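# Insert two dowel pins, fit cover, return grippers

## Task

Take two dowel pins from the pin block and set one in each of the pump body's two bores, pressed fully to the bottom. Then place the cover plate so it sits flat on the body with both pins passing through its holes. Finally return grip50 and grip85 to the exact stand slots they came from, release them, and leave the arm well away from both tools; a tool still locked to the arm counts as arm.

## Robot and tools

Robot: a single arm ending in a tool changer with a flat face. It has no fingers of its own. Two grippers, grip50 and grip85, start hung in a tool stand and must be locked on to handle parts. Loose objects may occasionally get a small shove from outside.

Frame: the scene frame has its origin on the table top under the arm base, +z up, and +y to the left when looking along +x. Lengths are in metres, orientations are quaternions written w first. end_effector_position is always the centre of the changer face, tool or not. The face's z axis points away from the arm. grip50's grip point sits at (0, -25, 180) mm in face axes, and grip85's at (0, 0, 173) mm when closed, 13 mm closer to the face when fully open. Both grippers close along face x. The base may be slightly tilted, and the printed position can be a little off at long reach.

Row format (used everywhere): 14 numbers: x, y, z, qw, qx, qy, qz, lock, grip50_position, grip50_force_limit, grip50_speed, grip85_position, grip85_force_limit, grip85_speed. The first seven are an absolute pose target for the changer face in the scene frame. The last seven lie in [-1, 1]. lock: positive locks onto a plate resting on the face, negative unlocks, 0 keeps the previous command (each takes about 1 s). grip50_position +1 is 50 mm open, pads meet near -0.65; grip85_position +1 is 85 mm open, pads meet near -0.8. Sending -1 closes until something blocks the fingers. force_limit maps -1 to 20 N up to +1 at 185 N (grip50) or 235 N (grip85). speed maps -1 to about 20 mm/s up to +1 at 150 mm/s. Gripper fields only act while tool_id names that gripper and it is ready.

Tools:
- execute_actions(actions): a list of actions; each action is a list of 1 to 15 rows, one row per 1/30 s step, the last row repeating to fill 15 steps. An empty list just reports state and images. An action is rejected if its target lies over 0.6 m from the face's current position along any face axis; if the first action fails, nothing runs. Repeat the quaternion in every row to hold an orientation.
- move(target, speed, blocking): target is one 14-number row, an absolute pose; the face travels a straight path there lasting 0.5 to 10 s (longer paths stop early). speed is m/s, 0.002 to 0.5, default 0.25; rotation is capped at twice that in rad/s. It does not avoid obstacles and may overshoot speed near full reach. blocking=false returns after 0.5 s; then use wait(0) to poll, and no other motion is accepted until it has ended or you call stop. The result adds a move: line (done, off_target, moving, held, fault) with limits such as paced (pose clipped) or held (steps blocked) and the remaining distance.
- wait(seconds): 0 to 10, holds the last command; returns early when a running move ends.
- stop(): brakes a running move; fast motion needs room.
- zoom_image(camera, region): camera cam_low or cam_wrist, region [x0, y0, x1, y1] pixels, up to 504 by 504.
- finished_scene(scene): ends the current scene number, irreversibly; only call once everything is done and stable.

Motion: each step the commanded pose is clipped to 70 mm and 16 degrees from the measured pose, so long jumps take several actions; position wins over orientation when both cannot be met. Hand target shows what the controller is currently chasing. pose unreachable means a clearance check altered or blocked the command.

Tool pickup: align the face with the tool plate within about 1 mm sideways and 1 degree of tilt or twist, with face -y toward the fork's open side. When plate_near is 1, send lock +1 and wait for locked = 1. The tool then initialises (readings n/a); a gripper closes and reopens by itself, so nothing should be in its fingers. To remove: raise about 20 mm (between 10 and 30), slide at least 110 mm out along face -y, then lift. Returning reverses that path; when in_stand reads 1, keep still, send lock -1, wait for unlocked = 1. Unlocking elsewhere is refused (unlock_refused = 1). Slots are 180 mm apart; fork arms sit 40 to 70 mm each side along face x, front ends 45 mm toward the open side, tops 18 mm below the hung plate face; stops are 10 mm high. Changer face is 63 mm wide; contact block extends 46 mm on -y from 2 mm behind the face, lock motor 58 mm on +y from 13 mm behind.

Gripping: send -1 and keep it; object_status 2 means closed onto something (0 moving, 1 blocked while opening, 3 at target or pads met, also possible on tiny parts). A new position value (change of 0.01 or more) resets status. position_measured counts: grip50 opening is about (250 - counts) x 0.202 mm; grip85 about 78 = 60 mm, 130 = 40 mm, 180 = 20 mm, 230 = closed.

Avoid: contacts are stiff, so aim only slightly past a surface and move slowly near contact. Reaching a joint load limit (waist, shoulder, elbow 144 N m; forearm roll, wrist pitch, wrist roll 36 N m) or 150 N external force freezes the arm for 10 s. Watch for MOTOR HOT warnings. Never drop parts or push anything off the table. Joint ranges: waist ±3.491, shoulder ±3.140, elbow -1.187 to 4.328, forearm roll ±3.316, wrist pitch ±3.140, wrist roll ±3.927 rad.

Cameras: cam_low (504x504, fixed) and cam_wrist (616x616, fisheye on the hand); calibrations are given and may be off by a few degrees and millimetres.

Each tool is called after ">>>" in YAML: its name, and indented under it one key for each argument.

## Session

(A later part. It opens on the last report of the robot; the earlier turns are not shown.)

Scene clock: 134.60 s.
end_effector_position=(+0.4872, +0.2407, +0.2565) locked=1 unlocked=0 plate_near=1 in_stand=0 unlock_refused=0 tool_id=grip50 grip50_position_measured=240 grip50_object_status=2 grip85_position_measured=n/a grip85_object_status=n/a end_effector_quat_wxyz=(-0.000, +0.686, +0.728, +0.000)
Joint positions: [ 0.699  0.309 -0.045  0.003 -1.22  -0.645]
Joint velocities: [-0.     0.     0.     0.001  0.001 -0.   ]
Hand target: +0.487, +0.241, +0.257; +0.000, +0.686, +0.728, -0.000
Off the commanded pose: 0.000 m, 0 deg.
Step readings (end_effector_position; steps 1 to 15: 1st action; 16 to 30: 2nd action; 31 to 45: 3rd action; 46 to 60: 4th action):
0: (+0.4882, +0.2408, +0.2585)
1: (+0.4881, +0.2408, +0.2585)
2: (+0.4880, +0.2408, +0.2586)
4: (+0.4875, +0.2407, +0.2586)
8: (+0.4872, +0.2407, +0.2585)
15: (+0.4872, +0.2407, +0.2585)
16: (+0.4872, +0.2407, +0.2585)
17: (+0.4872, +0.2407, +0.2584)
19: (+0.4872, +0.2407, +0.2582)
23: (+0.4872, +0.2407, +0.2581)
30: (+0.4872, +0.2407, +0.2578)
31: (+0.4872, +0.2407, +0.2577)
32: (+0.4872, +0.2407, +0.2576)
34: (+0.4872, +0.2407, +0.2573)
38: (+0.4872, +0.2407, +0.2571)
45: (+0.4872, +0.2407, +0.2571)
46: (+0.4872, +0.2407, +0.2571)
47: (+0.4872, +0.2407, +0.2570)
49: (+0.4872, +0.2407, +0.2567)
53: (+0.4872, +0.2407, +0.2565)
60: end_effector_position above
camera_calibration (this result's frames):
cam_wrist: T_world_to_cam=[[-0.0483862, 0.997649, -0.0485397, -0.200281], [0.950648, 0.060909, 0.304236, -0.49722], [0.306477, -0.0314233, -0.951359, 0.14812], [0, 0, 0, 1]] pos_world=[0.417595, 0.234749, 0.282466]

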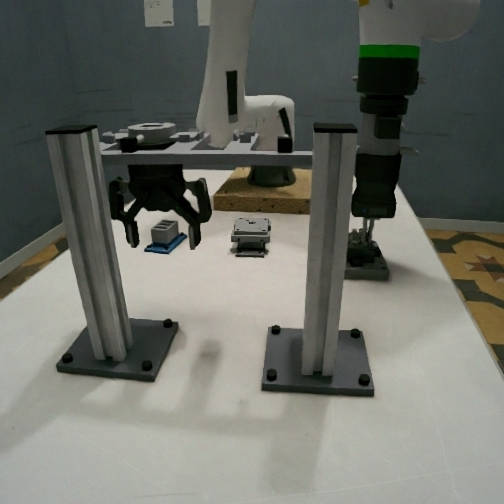

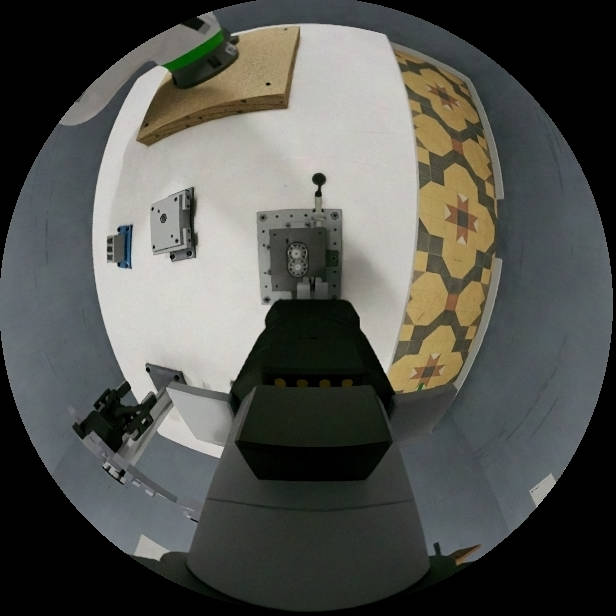

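Free (first lag was direction reversal). Continue.

>>> execute_actions:
  actions:
    - [[0.4872,0.2407,0.2559,0,0.6858,0.7278,0,0,-0.97,0,-1,1,0,0]]
    - [[0.4872,0.2407,0.2553,0,0.6858,0.7278,0,0,-0.97,0,-1,1,0,0]]

Scene clock: 137.53 s.
end_effector_position=(+0.4872, +0.2407, +0.2553) locked=1 unlocked=0 plate_near=1 in_stand=0 unlock_refused=0 tool_id=grip50 grip50_position_measured=240 grip50_object_status=2 grip85_position_measured=n/a grip85_object_status=n/a end_effector_quat_wxyz=(+0.000, +0.686, +0.728, +0.000)
Joint positions: [ 0.699  0.31  -0.046  0.003 -1.217 -0.645]
Joint velocities: [ 0.     0.     0.     0.001 -0.    -0.   ]
Hand target: +0.487, +0.241, +0.255; +0.000, +0.686, +0.728, -0.000
Off the commanded pose: 0.000 m, 0 deg.
Step readings (end_effector_position; steps 1 to 15: 1st action; 16 to 30: 2nd action):
0: (+0.4872, +0.2407, +0.2565)
1: (+0.4872, +0.2407, +0.2565)
2: (+0.4872, +0.2407, +0.2564)
4: (+0.4872, +0.2407, +0.2561)
8: (+0.4872, +0.2407, +0.2559)
15: (+0.4872, +0.2407, +0.2559)
16: (+0.4872, +0.2407, +0.2559)
17: (+0.4872, +0.2407, +0.2558)
19: (+0.4872, +0.2407, +0.2555)
23: (+0.4872, +0.2407, +0.2553)
30: end_effector_position above
camera_calibration (this result's frames):
cam_wrist: T_world_to_cam=[[-0.0483986, 0.997647, -0.0485543, -0.20033], [0.950645, 0.0609254, 0.304241, -0.496859], [0.306483, -0.0314331, -0.951357, 0.146977], [0, 0, 0, 1]] pos_world=[0.417595, 0.23475, 0.281266]

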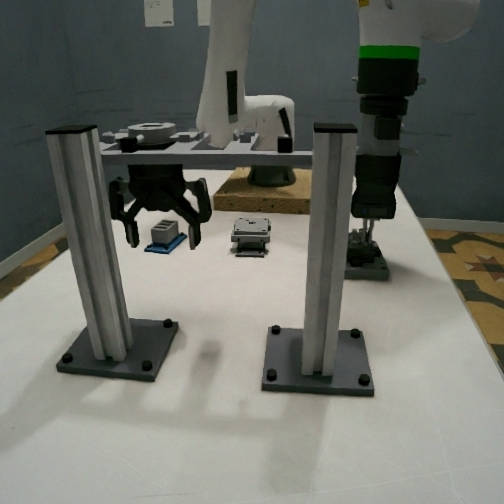

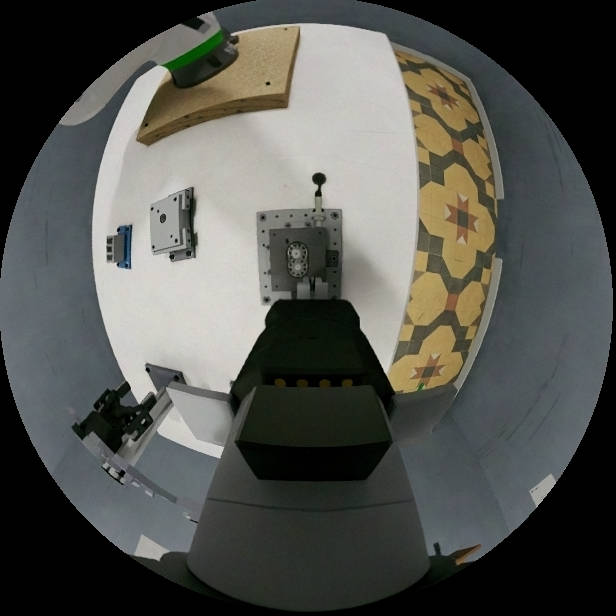

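>>> execute_actions:
  actions:
    - [[0.4872,0.2407,0.2540,0,0.6858,0.7278,0,0,-0.97,0,-1,1,0,0]]
    - [[0.4872,0.2407,0.2525,0,0.6858,0.7278,0,0,-0.97,0,-1,1,0,0]]
    - [[0.4872,0.2407,0.2510,0,0.6858,0.7278,0,0,-0.97,0,-1,1,0,0]]
    - [[0.4872,0.2407,0.2510,0,0.6858,0.7278,0,0,-0.36,0,-0.5,1,0,0]]
    - [[0.4872,0.2407,0.2550,0,0.6858,0.7278,0,0,-0.36,0,-0.5,1,0,0],[0.4872,0.2407,0.2550,0,0.6858,0.7278,0,0,-0.36,0,-0.5,1,0,0],[0.4872,0.2407,0.2550,0,0.6858,0.7278,0,0,-0.36,0,-0.5,1,0,0],[0.4872,0.2407,0.260,0,0.6858,0.7278,0,0,-0.36,0,-0.5,1,0,0],[0.4872,0.2407,0.260,0,0.6858,0.7278,0,0,-0.36,0,-0.5,1,0,0],[0.4872,0.2407,0.260,0,0.6858,0.7278,0,0,-0.36,0,-0.5,1,0,0],[0.4872,0.2407,0.265,0,0.6858,0.7278,0,0,-0.36,0,-0.5,1,0,0]]
    - [[0.4872,0.2407,0.265,0,0.6858,0.7278,0,0,-1,0,0,1,0,0]]

>>> zoom_image:
  camera: "cam_low"
  region: [350,225,385,260]

Scene clock: 149.07 s.
end_effector_position=(+0.4872, +0.2407, +0.2650) locked=1 unlocked=0 plate_near=1 in_stand=0 unlock_refused=0 tool_id=grip50 grip50_position_measured=255 grip50_object_status=3 grip85_position_measured=n/a grip85_object_status=n/a end_effector_quat_wxyz=(+0.000, +0.686, +0.728, -0.000)
Joint positions: [ 0.699  0.302 -0.033  0.003 -1.238 -0.645]
Joint velocities: [ 0.     0.     0.     0.     0.001 -0.   ]
Hand target: +0.487, +0.241, +0.265; -0.000, +0.686, +0.728, +0.000
Off the commanded pose: 0.000 m, 0 deg.
Step readings (end_effector_position; steps 1 to 15: 1st action; 16 to 30: 2nd action; 31 to 45: 3rd action; 46 to 60: 4th action; 61 to 75: 5th action; 76 to 90: 6th action):
0: (+0.4872, +0.2407, +0.2553)
1: (+0.4872, +0.2407, +0.2553)
2: (+0.4872, +0.2407, +0.2550)
4: (+0.4872, +0.2407, +0.2544)
8: (+0.4872, +0.2407, +0.2541)
15: (+0.4872, +0.2407, +0.2540)
16: (+0.4872, +0.2407, +0.2540)
17: (+0.4872, +0.2407, +0.2537)
19: (+0.4872, +0.2407, +0.2529)
23: (+0.4872, +0.2407, +0.2526)
30: (+0.4872, +0.2407, +0.2525)
31: (+0.4872, +0.2407, +0.2525)
32: (+0.4872, +0.2407, +0.2522)
34: (+0.4872, +0.2407, +0.2514)
38: (+0.4872, +0.2407, +0.2511)
45: (+0.4872, +0.2407, +0.2510)
46: (+0.4872, +0.2407, +0.2510)
47: (+0.4872, +0.2407, +0.2510)
49: (+0.4872, +0.2407, +0.2509)
53: (+0.4872, +0.2407, +0.2509)
60: (+0.4872, +0.2407, +0.2509)
61: (+0.4872, +0.2407, +0.2509)
62: (+0.4873, +0.2408, +0.2514)
64: (+0.4873, +0.2408, +0.2535)
68: (+0.4872, +0.2407, +0.2596)
75: (+0.4872, +0.2407, +0.2648)
76: (+0.4872, +0.2407, +0.2649)
77: (+0.4872, +0.2407, +0.2649)
79: (+0.4872, +0.2407, +0.2650)
83: (+0.4872, +0.2407, +0.2650)
90: end_effector_position above
camera_calibration (this result's frames):
cam_wrist: T_world_to_cam=[[-0.0483084, 0.997651, -0.0485629, -0.199867], [0.95065, 0.0608421, 0.304241, -0.499806], [0.306481, -0.0314689, -0.951356, 0.156206], [0, 0, 0, 1]] pos_world=[0.417611, 0.234723, 0.290963]

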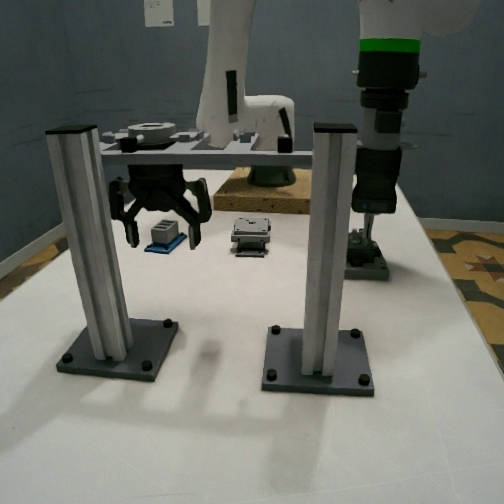

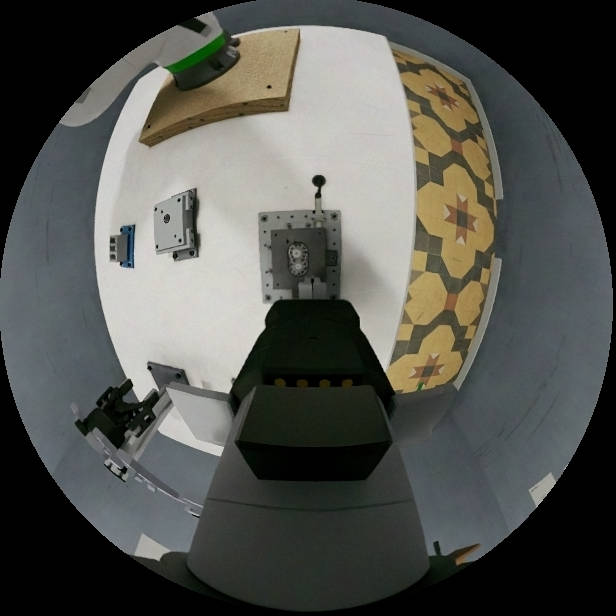

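Region (350, 225, 385, 260) of cam_low's 504x504 image, scaled by 14.400, with more detail than that image has.

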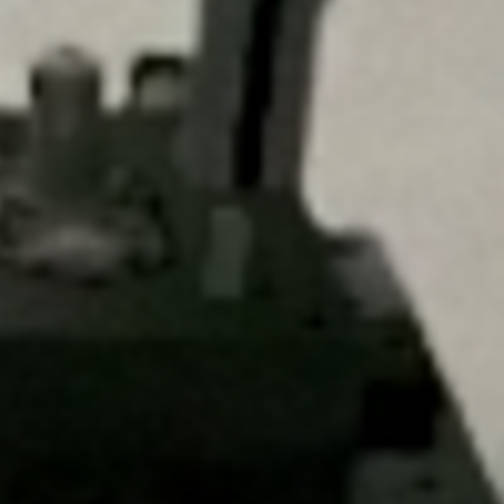

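>>> execute_actions:
  actions:
    - [[0.4872,0.2407,0.2625,0,0.6858,0.7278,0,0,-1,0,0,1,0,0]]
    - [[0.4872,0.2407,0.2615,0,0.6858,0.7278,0,0,-1,0,0,1,0,0]]
    - [[0.4872,0.2407,0.2607,0,0.6858,0.7278,0,0,-1,0,0,1,0,0]]
    - [[0.4872,0.2407,0.2599,0,0.6858,0.7278,0,0,-1,0,0,1,0,0]]

>>> zoom_image:
  camera: "cam_low"
  region: [350,225,385,260]

Scene clock: 156.53 s.
end_effector_position=(+0.4872, +0.2407, +0.2599) locked=1 unlocked=0 plate_near=1 in_stand=0 unlock_refused=0 tool_id=grip50 grip50_position_measured=255 grip50_object_status=3 grip85_position_measured=n/a grip85_object_status=n/a end_effector_quat_wxyz=(+0.000, +0.686, +0.728, -0.000)
Joint positions: [ 0.699  0.306 -0.04   0.003 -1.227 -0.645]
Joint velocities: [-0.     0.    -0.     0.    -0.    -0.001]
Hand target: +0.487, +0.241, +0.260; +0.000, +0.686, +0.728, -0.000
Off the commanded pose: 0.000 m, 0 deg.
Step readings (end_effector_position; steps 1 to 15: 1st action; 16 to 30: 2nd action; 31 to 45: 3rd action; 46 to 60: 4th action):
0: (+0.4872, +0.2407, +0.2650)
1: (+0.4872, +0.2407, +0.2650)
2: (+0.4871, +0.2406, +0.2648)
4: (+0.4871, +0.2407, +0.2638)
8: (+0.4872, +0.2407, +0.2628)
15: (+0.4872, +0.2407, +0.2625)
16: (+0.4872, +0.2407, +0.2625)
17: (+0.4872, +0.2407, +0.2623)
19: (+0.4872, +0.2407, +0.2618)
23: (+0.4872, +0.2407, +0.2615)
30: (+0.4872, +0.2407, +0.2615)
31: (+0.4872, +0.2407, +0.2615)
32: (+0.4872, +0.2407, +0.2613)
34: (+0.4872, +0.2407, +0.2609)
38: (+0.4872, +0.2407, +0.2607)
45: (+0.4872, +0.2407, +0.2607)
46: (+0.4872, +0.2407, +0.2607)
47: (+0.4872, +0.2407, +0.2605)
49: (+0.4872, +0.2407, +0.2601)
53: (+0.4872, +0.2407, +0.2599)
60: end_effector_position above
camera_calibration (this result's frames):
cam_wrist: T_world_to_cam=[[-0.0484246, 0.997646, -0.0485632, -0.200095], [0.950642, 0.0609531, 0.304246, -0.498264], [0.306489, -0.0314332, -0.951355, 0.151352], [0, 0, 0, 1]] pos_world=[0.417594, 0.234752, 0.285867]

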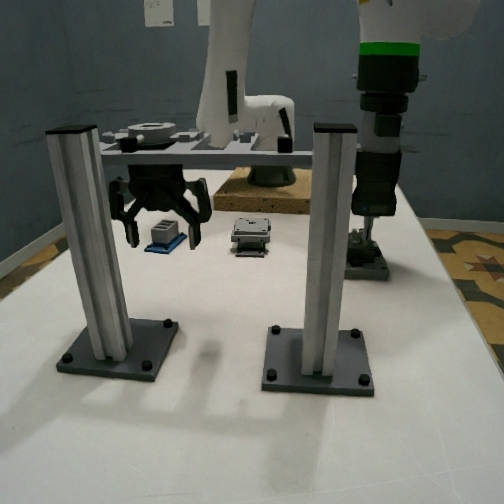

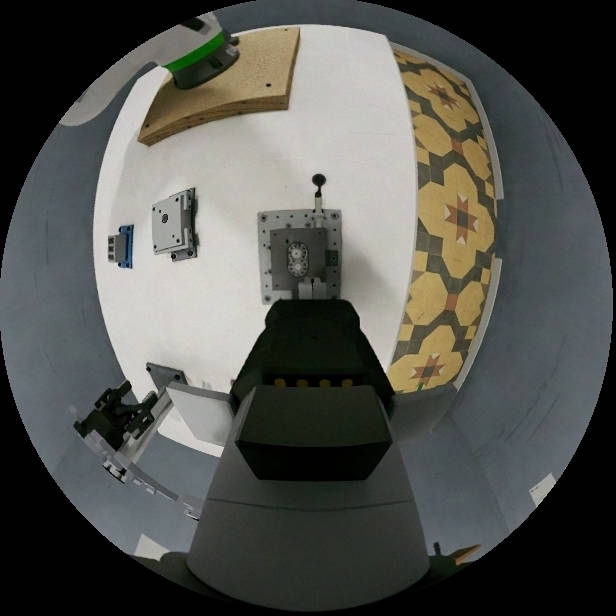

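Region (350, 225, 385, 260) of cam_low's 504x504 image, scaled by 14.400, with more detail than that image has.

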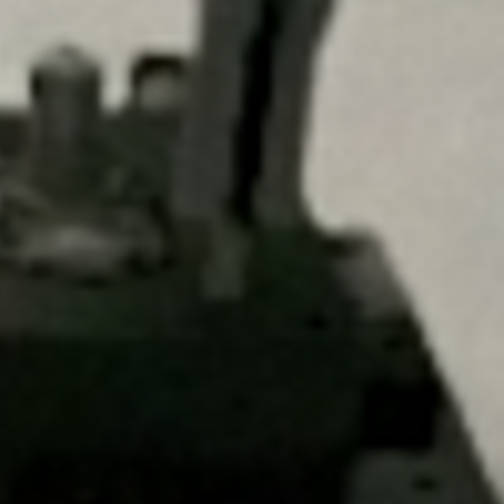

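>>> execute_actions:
  actions:
    - [[0.4872,0.2407,0.2593,0,0.6858,0.7278,0,0,-1,0,0,1,0,0]]
    - [[0.4872,0.2407,0.2587,0,0.6858,0.7278,0,0,-1,0,0,1,0,0]]

Scene clock: 158.90 s.
end_effector_position=(+0.4872, +0.2407, +0.2587) locked=1 unlocked=0 plate_near=1 in_stand=0 unlock_refused=0 tool_id=grip50 grip50_position_measured=255 grip50_object_status=3 grip85_position_measured=n/a grip85_object_status=n/a end_effector_quat_wxyz=(-0.000, +0.686, +0.728, +0.000)
Joint positions: [ 0.699  0.307 -0.042  0.003 -1.224 -0.645]
Joint velocities: [ 0.     0.     0.001  0.    -0.     0.001]
Hand target: +0.487, +0.241, +0.259; -0.000, +0.686, +0.728, -0.000
Off the commanded pose: 0.000 m, 0 deg.
Step readings (end_effector_position; steps 1 to 15: 1st action; 16 to 30: 2nd action):
0: (+0.4872, +0.2407, +0.2599)
1: (+0.4872, +0.2407, +0.2599)
2: (+0.4872, +0.2407, +0.2598)
4: (+0.4872, +0.2407, +0.2595)
8: (+0.4872, +0.2407, +0.2593)
15: (+0.4872, +0.2407, +0.2593)
16: (+0.4872, +0.2407, +0.2593)
17: (+0.4872, +0.2407, +0.2592)
19: (+0.4872, +0.2407, +0.2589)
23: (+0.4872, +0.2407, +0.2587)
30: end_effector_position above
camera_calibration (this result's frames):
cam_wrist: T_world_to_cam=[[-0.0483847, 0.997649, -0.0485328, -0.200173], [0.950652, 0.060905, 0.304223, -0.497885], [0.306464, -0.031418, -0.951364, 0.150215], [0, 0, 0, 1]] pos_world=[0.417594, 0.234745, 0.284663]

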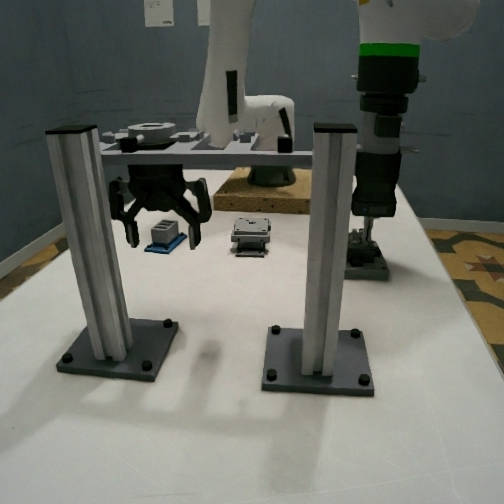

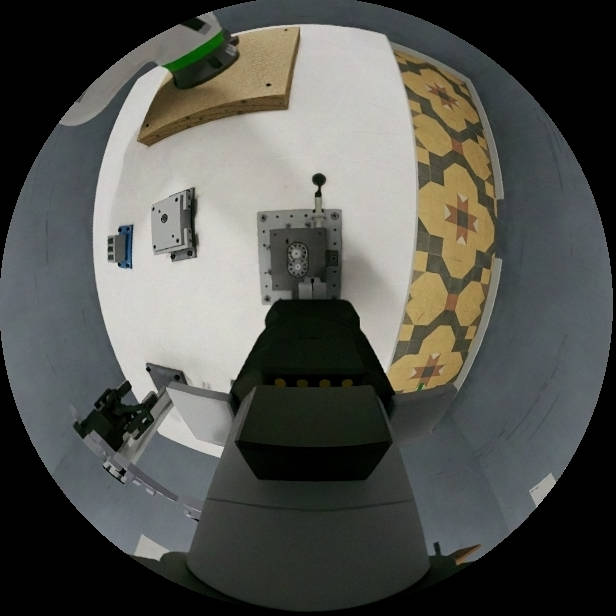

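>>> execute_actions:
  actions:
    - [[0.4872,0.2407,0.2582,0,0.6858,0.7278,0,0,-1,0,0,1,0,0]]
    - [[0.4872,0.2407,0.2577,0,0.6858,0.7278,0,0,-1,0,0,1,0,0]]

Scene clock: 161.57 s.
end_effector_position=(+0.4872, +0.2407, +0.2578) locked=1 unlocked=0 plate_near=1 in_stand=0 unlock_refused=0 tool_id=grip50 grip50_position_measured=255 grip50_object_status=3 grip85_position_measured=n/a grip85_object_status=n/a end_effector_quat_wxyz=(+0.000, +0.686, +0.728, +0.000)
Joint positions: [ 0.699  0.307 -0.043  0.003 -1.222 -0.645]
Joint velocities: [ 0.    -0.    -0.     0.001 -0.001 -0.001]
Hand target: +0.487, +0.241, +0.258; +0.000, +0.686, +0.728, -0.000
Off the commanded pose: 0.000 m, 0 deg.
Step readings (end_effector_position; steps 1 to 15: 1st action; 16 to 30: 2nd action):
0: (+0.4872, +0.2407, +0.2587)
1: (+0.4872, +0.2407, +0.2587)
2: (+0.4872, +0.2407, +0.2586)
4: (+0.4872, +0.2407, +0.2585)
8: (+0.4872, +0.2407, +0.2584)
15: (+0.4872, +0.2407, +0.2583)
16: (+0.4872, +0.2407, +0.2583)
17: (+0.4872, +0.2407, +0.2582)
19: (+0.4872, +0.2407, +0.2580)
23: (+0.4872, +0.2407, +0.2579)
30: end_effector_position above
camera_calibration (this result's frames):
cam_wrist: T_world_to_cam=[[-0.0483923, 0.99765, -0.048498, -0.200225], [0.950603, 0.0609066, 0.304376, -0.49765], [0.306615, -0.0313728, -0.951317, 0.14925], [0, 0, 0, 1]] pos_world=[0.417616, 0.234747, 0.283746]

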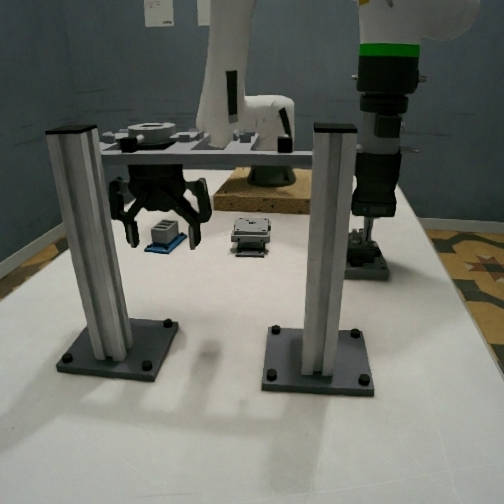

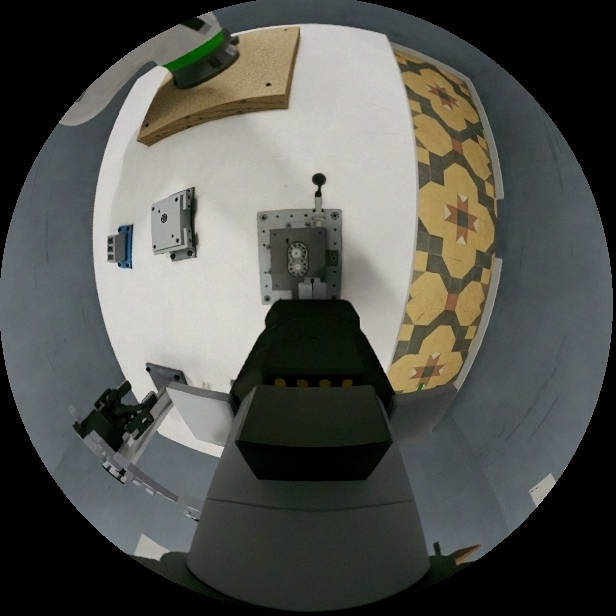

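>>> move:
  target: [0.4872,0.2407,0.28,0,0.6858,0.7278,0,0,-0.41,0,0,1,0,0]
  speed: 0.08

>>> move:
  target: [0.4260,-0.1952,0.26,0,0.7449,0.6672,0,0,-0.41,0,0,1,0,0]
  speed: 0.3

>>> move:
  target: [0.4260,-0.1952,0.2440,0,0.7449,0.6672,0,0,-0.41,0,0,1,0,0]
  speed: 0.025

>>> zoom_image:
  camera: "cam_wrist"
  region: [288,250,338,300]

Scene clock: 166.90 s.
end_effector_position=(+0.4872, +0.2407, +0.2799) locked=1 unlocked=0 plate_near=1 in_stand=0 unlock_refused=0 tool_id=grip50 grip50_position_measured=214 grip50_object_status=3 grip85_position_measured=n/a grip85_object_status=n/a end_effector_quat_wxyz=(+0.000, +0.686, +0.728, -0.000)
Joint positions: [ 0.699  0.29  -0.011  0.003 -1.272 -0.645]
Joint velocities: [ 0.    -0.001  0.002 -0.001 -0.002  0.001]
Hand target: +0.487, +0.241, +0.280; -0.000, +0.686, +0.728, +0.000
Off the commanded pose: 0.000 m, 0 deg.
move: done
camera_calibration (this result's frames):
cam_wrist: T_world_to_cam=[[-0.0483501, 0.997646, -0.048629, -0.199113], [0.950642, 0.0609026, 0.304254, -0.504351], [0.306499, -0.0315181, -0.951349, 0.170382], [0, 0, 0, 1]] pos_world=[0.417608, 0.234731, 0.305861]

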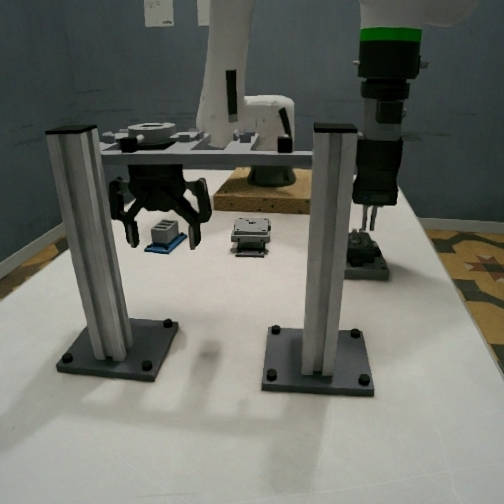

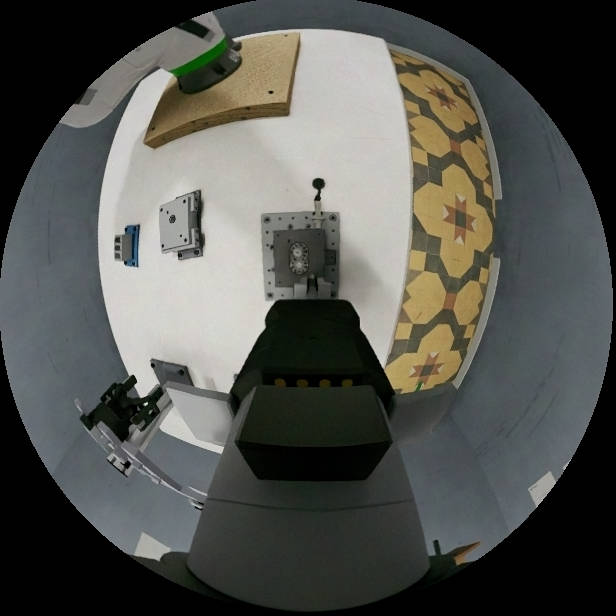

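Scene clock: 168.93 s.
end_effector_position=(+0.4253, -0.1947, +0.2599) locked=1 unlocked=0 plate_near=1 in_stand=0 unlock_refused=0 tool_id=grip50 grip50_position_measured=214 grip50_object_status=3 grip85_position_measured=n/a grip85_object_status=n/a end_effector_quat_wxyz=(+0.001, +0.745, +0.667, -0.000)
Joint positions: [-0.148  0.12  -0.262  0.005 -1.187  0.032]
Joint velocities: [-0.003  0.002  0.003 -0.001 -0.002  0.002]
Hand target: +0.425, -0.195, +0.260; +0.001, +0.745, +0.667, -0.000
Off the commanded pose: 0.001 m, 0 deg.
move: done
camera_calibration (this result's frames):
cam_wrist: T_world_to_cam=[[0.120453, 0.991484, -0.0495017, 0.158554], [0.947164, -0.0998507, 0.304813, -0.442818], [0.297274, -0.083602, -0.951125, 0.150354], [0, 0, 0, 1]] pos_world=[0.355626, -0.188849, 0.285831]

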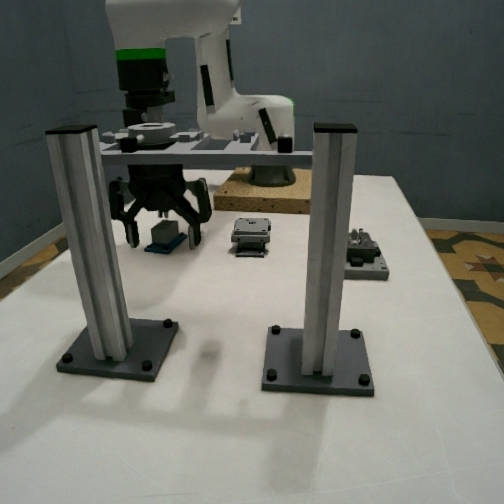

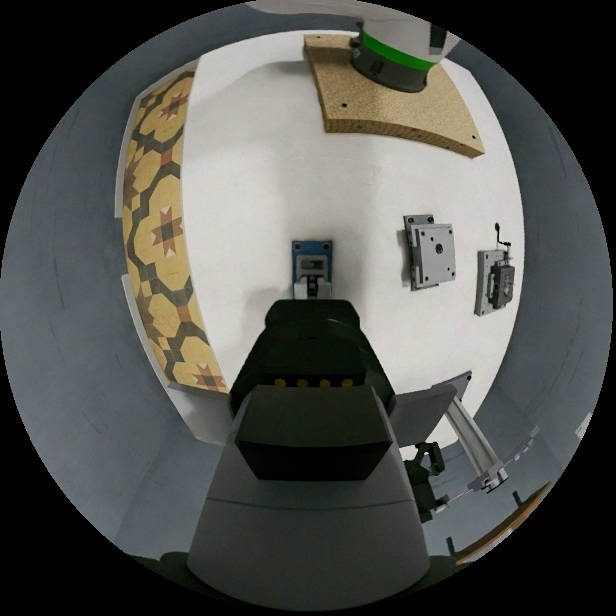

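Scene clock: 169.83 s.
end_effector_position=(+0.4260, -0.1952, +0.2441) locked=1 unlocked=0 plate_near=1 in_stand=0 unlock_refused=0 tool_id=grip50 grip50_position_measured=214 grip50_object_status=3 grip85_position_measured=n/a grip85_object_status=n/a end_effector_quat_wxyz=(+0.000, +0.745, +0.667, -0.000)
Joint positions: [-0.149  0.138 -0.281  0.004 -1.15   0.034]
Joint velocities: [ 0.     0.001 -0.002 -0.001  0.002  0.   ]
Hand target: +0.426, -0.195, +0.244; +0.000, +0.745, +0.667, -0.000
Off the commanded pose: 0.000 m, 0 deg.
move: done
camera_calibration (this result's frames):
cam_wrist: T_world_to_cam=[[0.120459, 0.99153, -0.0485609, 0.157921], [0.947314, -0.100187, 0.304234, -0.438736], [0.296792, -0.0826501, -0.951359, 0.135503], [0, 0, 0, 1]] pos_world=[0.356381, -0.18934, 0.270059]

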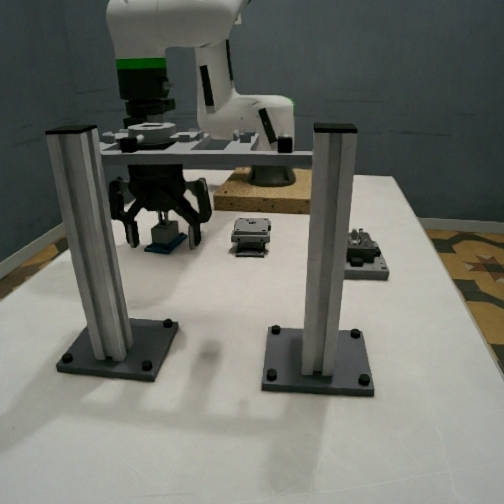

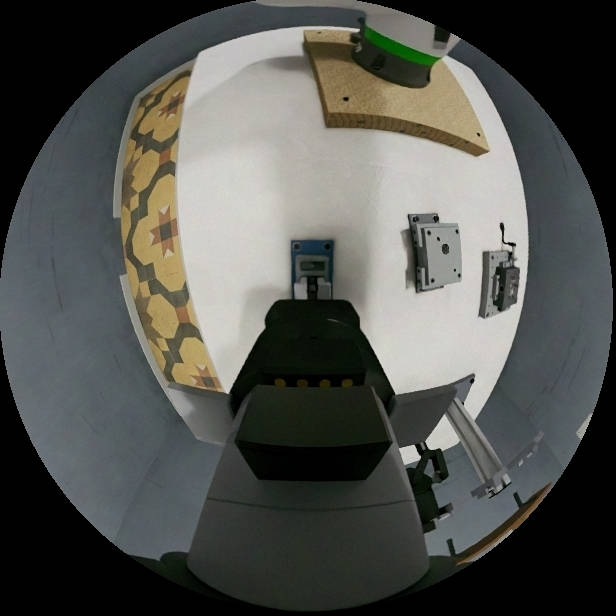

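Region (288, 250, 338, 300) of cam_wrist's 616x616 image, scaled by 10.080, with more detail than that image has.

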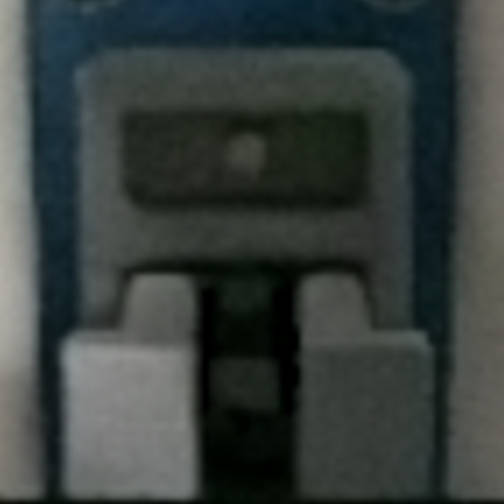

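>>> move:
  target: [0.4260,-0.1952,0.2270,0,0.7449,0.6672,0,0,-0.41,0,0,1,0,0]
  speed: 0.015

>>> execute_actions:
  actions:
    - [[0.4260,-0.1952,0.2270,0,0.7449,0.6672,0,0,-1,0,-1,1,0,0]]
    - [[0.4260,-0.1952,0.2270,0,0.7449,0.6672,0,0,-1,0,-1,1,0,0]]

Scene clock: 177.43 s.
end_effector_position=(+0.4260, -0.1952, +0.2271) locked=1 unlocked=0 plate_near=1 in_stand=0 unlock_refused=0 tool_id=grip50 grip50_position_measured=214 grip50_object_status=3 grip85_position_measured=n/a grip85_object_status=n/a end_effector_quat_wxyz=(-0.000, +0.745, +0.667, +0.000)
Joint positions: [-0.149  0.157 -0.304  0.004 -1.11   0.034]
Joint velocities: [ 0.     0.002 -0.002 -0.     0.002  0.001]
Hand target: +0.426, -0.195, +0.227; +0.000, +0.745, +0.667, -0.000
Off the commanded pose: 0.000 m, 0 deg.
move: done
camera_calibration (this result's frames):
cam_wrist: T_world_to_cam=[[0.120453, 0.991534, -0.0484863, 0.157068], [0.947314, -0.100205, 0.304227, -0.433563], [0.296793, -0.082577, -0.951365, 0.119335], [0, 0, 0, 1]] pos_world=[0.356383, -0.189329, 0.253049]

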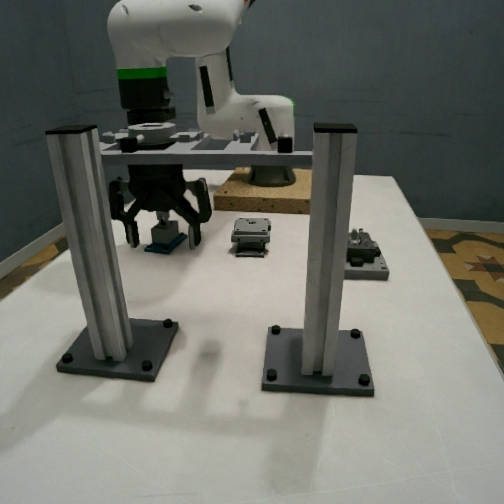

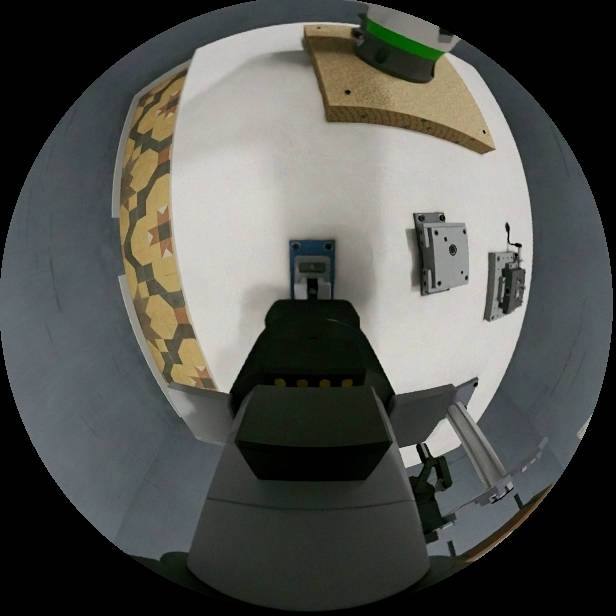

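Scene clock: 178.43 s.
end_effector_position=(+0.4260, -0.1952, +0.2270) locked=1 unlocked=0 plate_near=1 in_stand=0 unlock_refused=0 tool_id=grip50 grip50_position_measured=241 grip50_object_status=2 grip85_position_measured=n/a grip85_object_status=n/a end_effector_quat_wxyz=(+0.000, +0.745, +0.667, -0.000)
Joint positions: [-0.149  0.157 -0.304  0.004 -1.109  0.034]
Joint velocities: [ 0.     0.    -0.     0.     0.001 -0.   ]
Hand target: +0.426, -0.195, +0.227; +0.000, +0.745, +0.667, -0.000
Off the commanded pose: 0.000 m, 0 deg.
Step readings (end_effector_position; steps 1 to 15: 1st action; 16 to 30: 2nd action):
0: (+0.4260, -0.1952, +0.2271)
1: (+0.4260, -0.1952, +0.2271)
2: (+0.4260, -0.1952, +0.2270)
4: (+0.4260, -0.1952, +0.2270)
8: (+0.4260, -0.1952, +0.2270)
15: (+0.4260, -0.1952, +0.2270)
16: (+0.4260, -0.1952, +0.2270)
17: (+0.4260, -0.1952, +0.2270)
19: (+0.4260, -0.1952, +0.2270)
23: (+0.4260, -0.1952, +0.2270)
30: end_effector_position above
camera_calibration (this result's frames):
cam_wrist: T_world_to_cam=[[0.120451, 0.991531, -0.0485546, 0.157095], [0.947315, -0.100181, 0.304233, -0.433541], [0.296792, -0.0826416, -0.951359, 0.119239], [0, 0, 0, 1]] pos_world=[0.356389, -0.189343, 0.252964]

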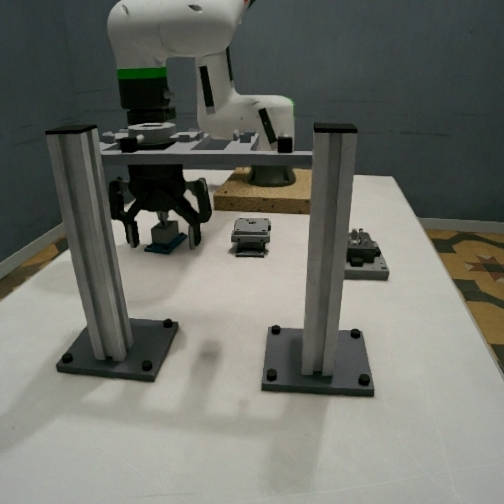

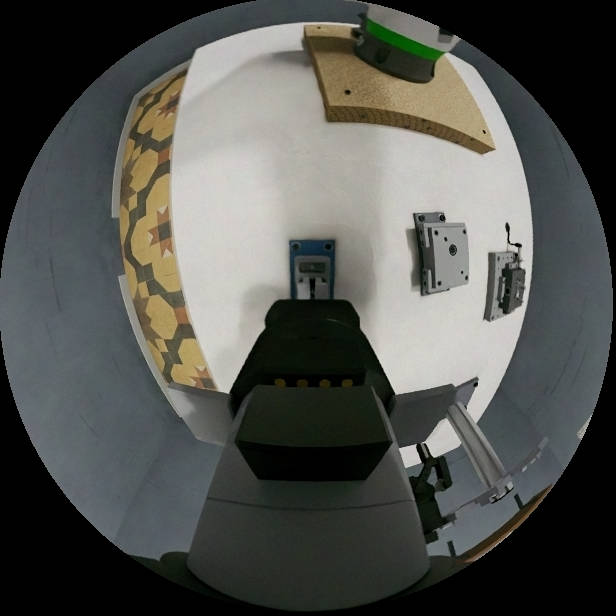

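>>> move:
  target: [0.4260,-0.1952,0.275,0,0.7449,0.6672,0,0,-1,0,-1,1,0,0]
  speed: 0.06

>>> move:
  target: [0.4411,0.2079,0.283,0,0.6858,0.7278,0,0,-1,0,-1,1,0,0]
  speed: 0.3

>>> move:
  target: [0.4411,0.2079,0.2667,0,0.6858,0.7278,0,0,-1,0,-1,1,0,0]
  speed: 0.025

>>> zoom_image:
  camera: "cam_wrist"
  region: [300,268,325,293]

Scene clock: 184.10 s.
end_effector_position=(+0.4260, -0.1952, +0.2749) locked=1 unlocked=0 plate_near=1 in_stand=0 unlock_refused=0 tool_id=grip50 grip50_position_measured=241 grip50_object_status=2 grip85_position_measured=n/a grip85_object_status=n/a end_effector_quat_wxyz=(-0.000, +0.745, +0.667, -0.000)
Joint positions: [-0.149  0.109 -0.237  0.004 -1.224  0.034]
Joint velocities: [ 0.    -0.001  0.001 -0.001 -0.003  0.001]
Hand target: +0.426, -0.195, +0.275; -0.000, +0.745, +0.667, +0.000
Off the commanded pose: 0.000 m, 0 deg.
move: done
camera_calibration (this result's frames):
cam_wrist: T_world_to_cam=[[0.120455, 0.991531, -0.0485402, 0.15941], [0.947319, -0.100191, 0.304219, -0.448112], [0.29678, -0.0826277, -0.951365, 0.164802], [0, 0, 0, 1]] pos_world=[0.356393, -0.189339, 0.300848]

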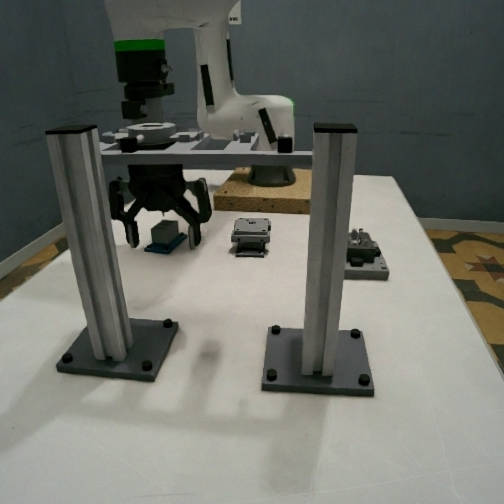

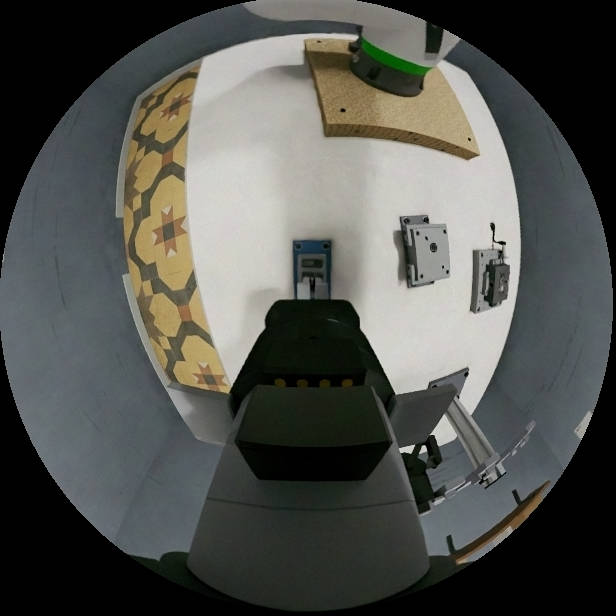

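Scene clock: 185.97 s.
end_effector_position=(+0.4417, +0.2075, +0.2830) locked=1 unlocked=0 plate_near=1 in_stand=0 unlock_refused=0 tool_id=grip50 grip50_position_measured=241 grip50_object_status=2 grip85_position_measured=n/a grip85_object_status=n/a end_effector_quat_wxyz=(-0.000, +0.686, +0.728, +0.000)
Joint positions: [ 0.707  0.154 -0.169  0.002 -1.249 -0.652]
Joint velocities: [ 0.002  0.003  0.003 -0.    -0.    -0.001]
Hand target: +0.442, +0.208, +0.283; -0.000, +0.686, +0.728, +0.000
Off the commanded pose: 0.001 m, 0 deg.
move: done
camera_calibration (this result's frames):
cam_wrist: T_world_to_cam=[[-0.0483468, 0.997699, -0.0475374, -0.168342], [0.950779, 0.0605528, 0.303895, -0.45994], [0.306074, -0.0305052, -0.951519, 0.186278], [0, 0, 0, 1]] pos_world=[0.372148, 0.201488, 0.309018]

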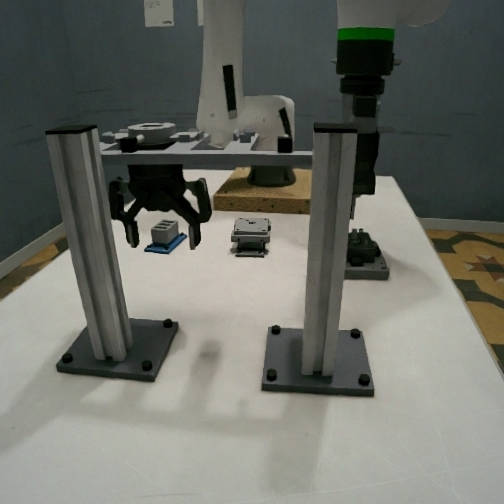

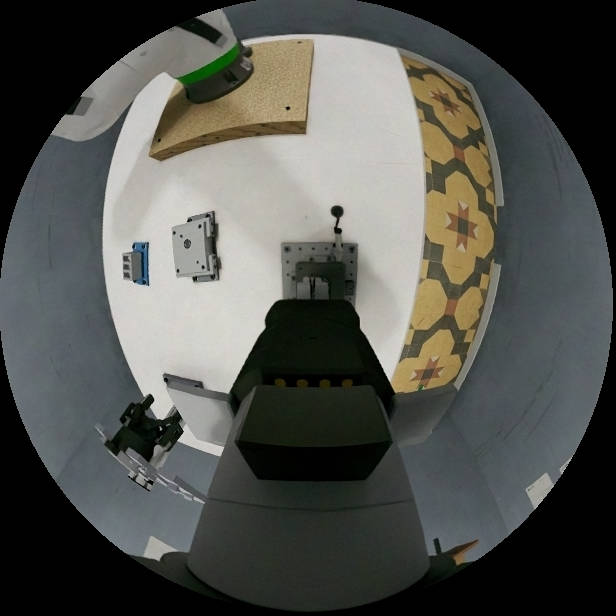

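Scene clock: 186.90 s.
end_effector_position=(+0.4411, +0.2079, +0.2668) locked=1 unlocked=0 plate_near=1 in_stand=0 unlock_refused=0 tool_id=grip50 grip50_position_measured=241 grip50_object_status=2 grip85_position_measured=n/a grip85_object_status=n/a end_effector_quat_wxyz=(-0.000, +0.686, +0.728, +0.000)
Joint positions: [ 0.709  0.167 -0.194  0.003 -1.211 -0.655]
Joint velocities: [ 0.     0.    -0.001  0.     0.003 -0.   ]
Hand target: +0.441, +0.208, +0.267; -0.000, +0.686, +0.728, -0.000
Off the commanded pose: 0.000 m, 0 deg.
move: done
camera_calibration (this result's frames):
cam_wrist: T_world_to_cam=[[-0.048372, 0.997649, -0.0485399, -0.169286], [0.950649, 0.0608954, 0.304233, -0.454519], [0.306474, -0.0314281, -0.95136, 0.170981], [0, 0, 0, 1]] pos_world=[0.371499, 0.20194, 0.292727]

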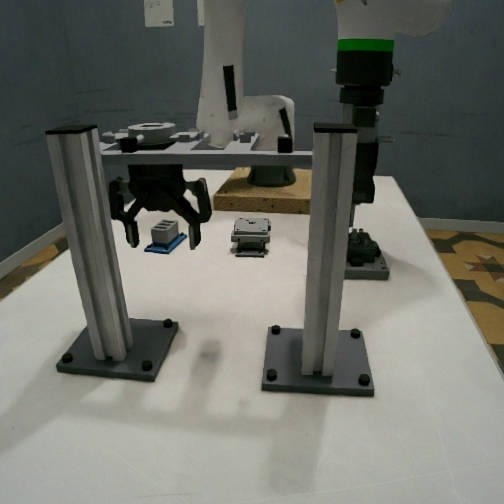

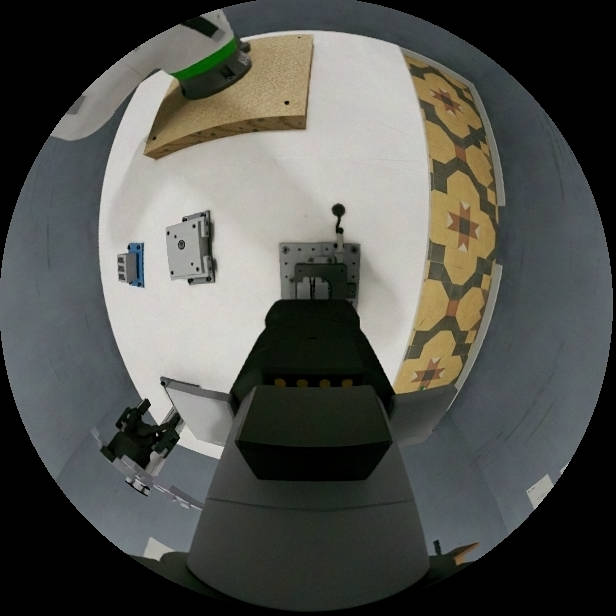

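Region (300, 268, 325, 293) of cam_wrist's 616x616 image, scaled by 20.160, with more detail than that image has.

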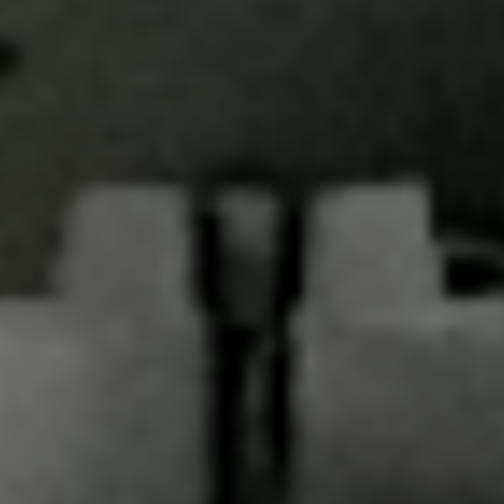

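>>> execute_actions:
  actions:
    - [[0.44112,0.20755,0.2640,0,0.6858,0.7278,0,0,-1,0,-1,1,0,0]]
    - [[0.44112,0.20755,0.2615,0,0.6858,0.7278,0,0,-1,0,-1,1,0,0]]
    - [[0.44112,0.20755,0.2600,0,0.6858,0.7278,0,0,-1,0,-1,1,0,0]]
    - [[0.44112,0.20755,0.2593,0,0.6858,0.7278,0,0,-1,0,-1,1,0,0]]
    - [[0.44112,0.20755,0.2587,0,0.6858,0.7278,0,0,-1,0,-1,1,0,0]]

>>> zoom_image:
  camera: "cam_wrist"
  region: [300,268,325,293]

Scene clock: 194.30 s.
end_effector_position=(+0.4411, +0.2076, +0.2588) locked=1 unlocked=0 plate_near=1 in_stand=0 unlock_refused=0 tool_id=grip50 grip50_position_measured=241 grip50_object_status=2 grip85_position_measured=n/a grip85_object_status=n/a end_effector_quat_wxyz=(+0.000, +0.686, +0.728, +0.000)
Joint positions: [ 0.709  0.174 -0.206  0.003 -1.192 -0.654]
Joint velocities: [ 0.     0.    -0.001 -0.     0.    -0.   ]
Hand target: +0.441, +0.208, +0.259; +0.000, +0.686, +0.728, -0.000
Off the commanded pose: 0.000 m, 0 deg.
Step readings (end_effector_position; steps 1 to 15: 1st action; 16 to 30: 2nd action; 31 to 45: 3rd action; 46 to 60: 4th action; 61 to 75: 5th action):
0: (+0.4411, +0.2079, +0.2667)
1: (+0.4411, +0.2079, +0.2667)
2: (+0.4411, +0.2079, +0.2662)
4: (+0.4410, +0.2078, +0.2648)
8: (+0.4411, +0.2076, +0.2641)
15: (+0.4411, +0.2075, +0.2640)
16: (+0.4411, +0.2075, +0.2640)
17: (+0.4412, +0.2076, +0.2635)
19: (+0.4411, +0.2075, +0.2622)
23: (+0.4411, +0.2076, +0.2616)
30: (+0.4411, +0.2076, +0.2615)
31: (+0.4411, +0.2076, +0.2615)
32: (+0.4411, +0.2076, +0.2612)
34: (+0.4411, +0.2075, +0.2604)
38: (+0.4411, +0.2076, +0.2601)
45: (+0.4411, +0.2075, +0.2600)
46: (+0.4411, +0.2075, +0.2600)
47: (+0.4411, +0.2076, +0.2599)
49: (+0.4411, +0.2075, +0.2595)
53: (+0.4411, +0.2075, +0.2593)
60: (+0.4411, +0.2075, +0.2593)
61: (+0.4411, +0.2075, +0.2593)
62: (+0.4411, +0.2076, +0.2592)
64: (+0.4411, +0.2076, +0.2589)
68: (+0.4411, +0.2076, +0.2588)
75: end_effector_position above
camera_calibration (this result's frames):
cam_wrist: T_world_to_cam=[[-0.0483865, 0.99765, -0.0485028, -0.169338], [0.950623, 0.0609005, 0.304313, -0.452102], [0.306552, -0.0313832, -0.951336, 0.163286], [0, 0, 0, 1]] pos_world=[0.37153, 0.201597, 0.284707]

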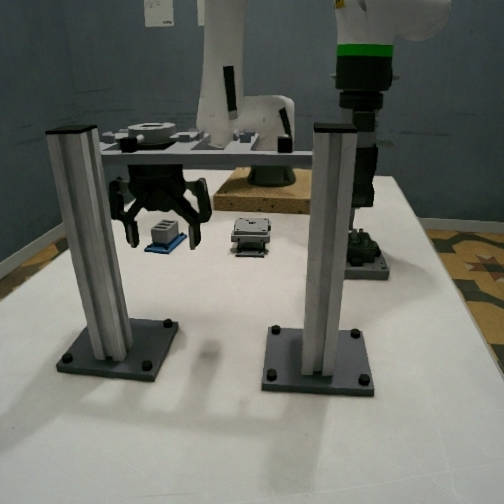

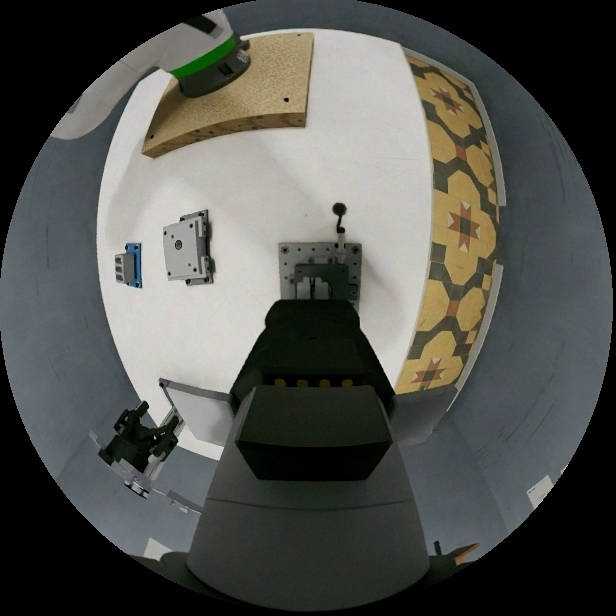

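Region (300, 268, 325, 293) of cam_wrist's 616x616 image, scaled by 20.160, with more detail than that image has.

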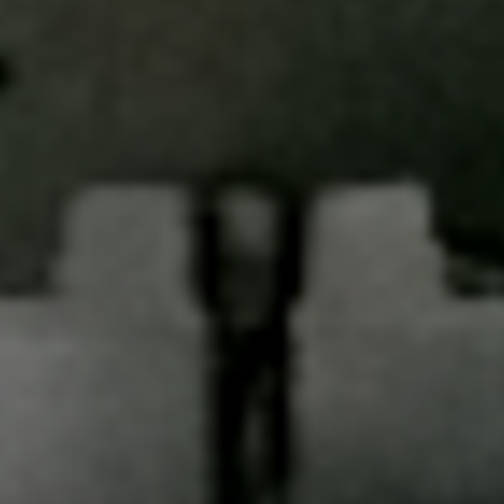

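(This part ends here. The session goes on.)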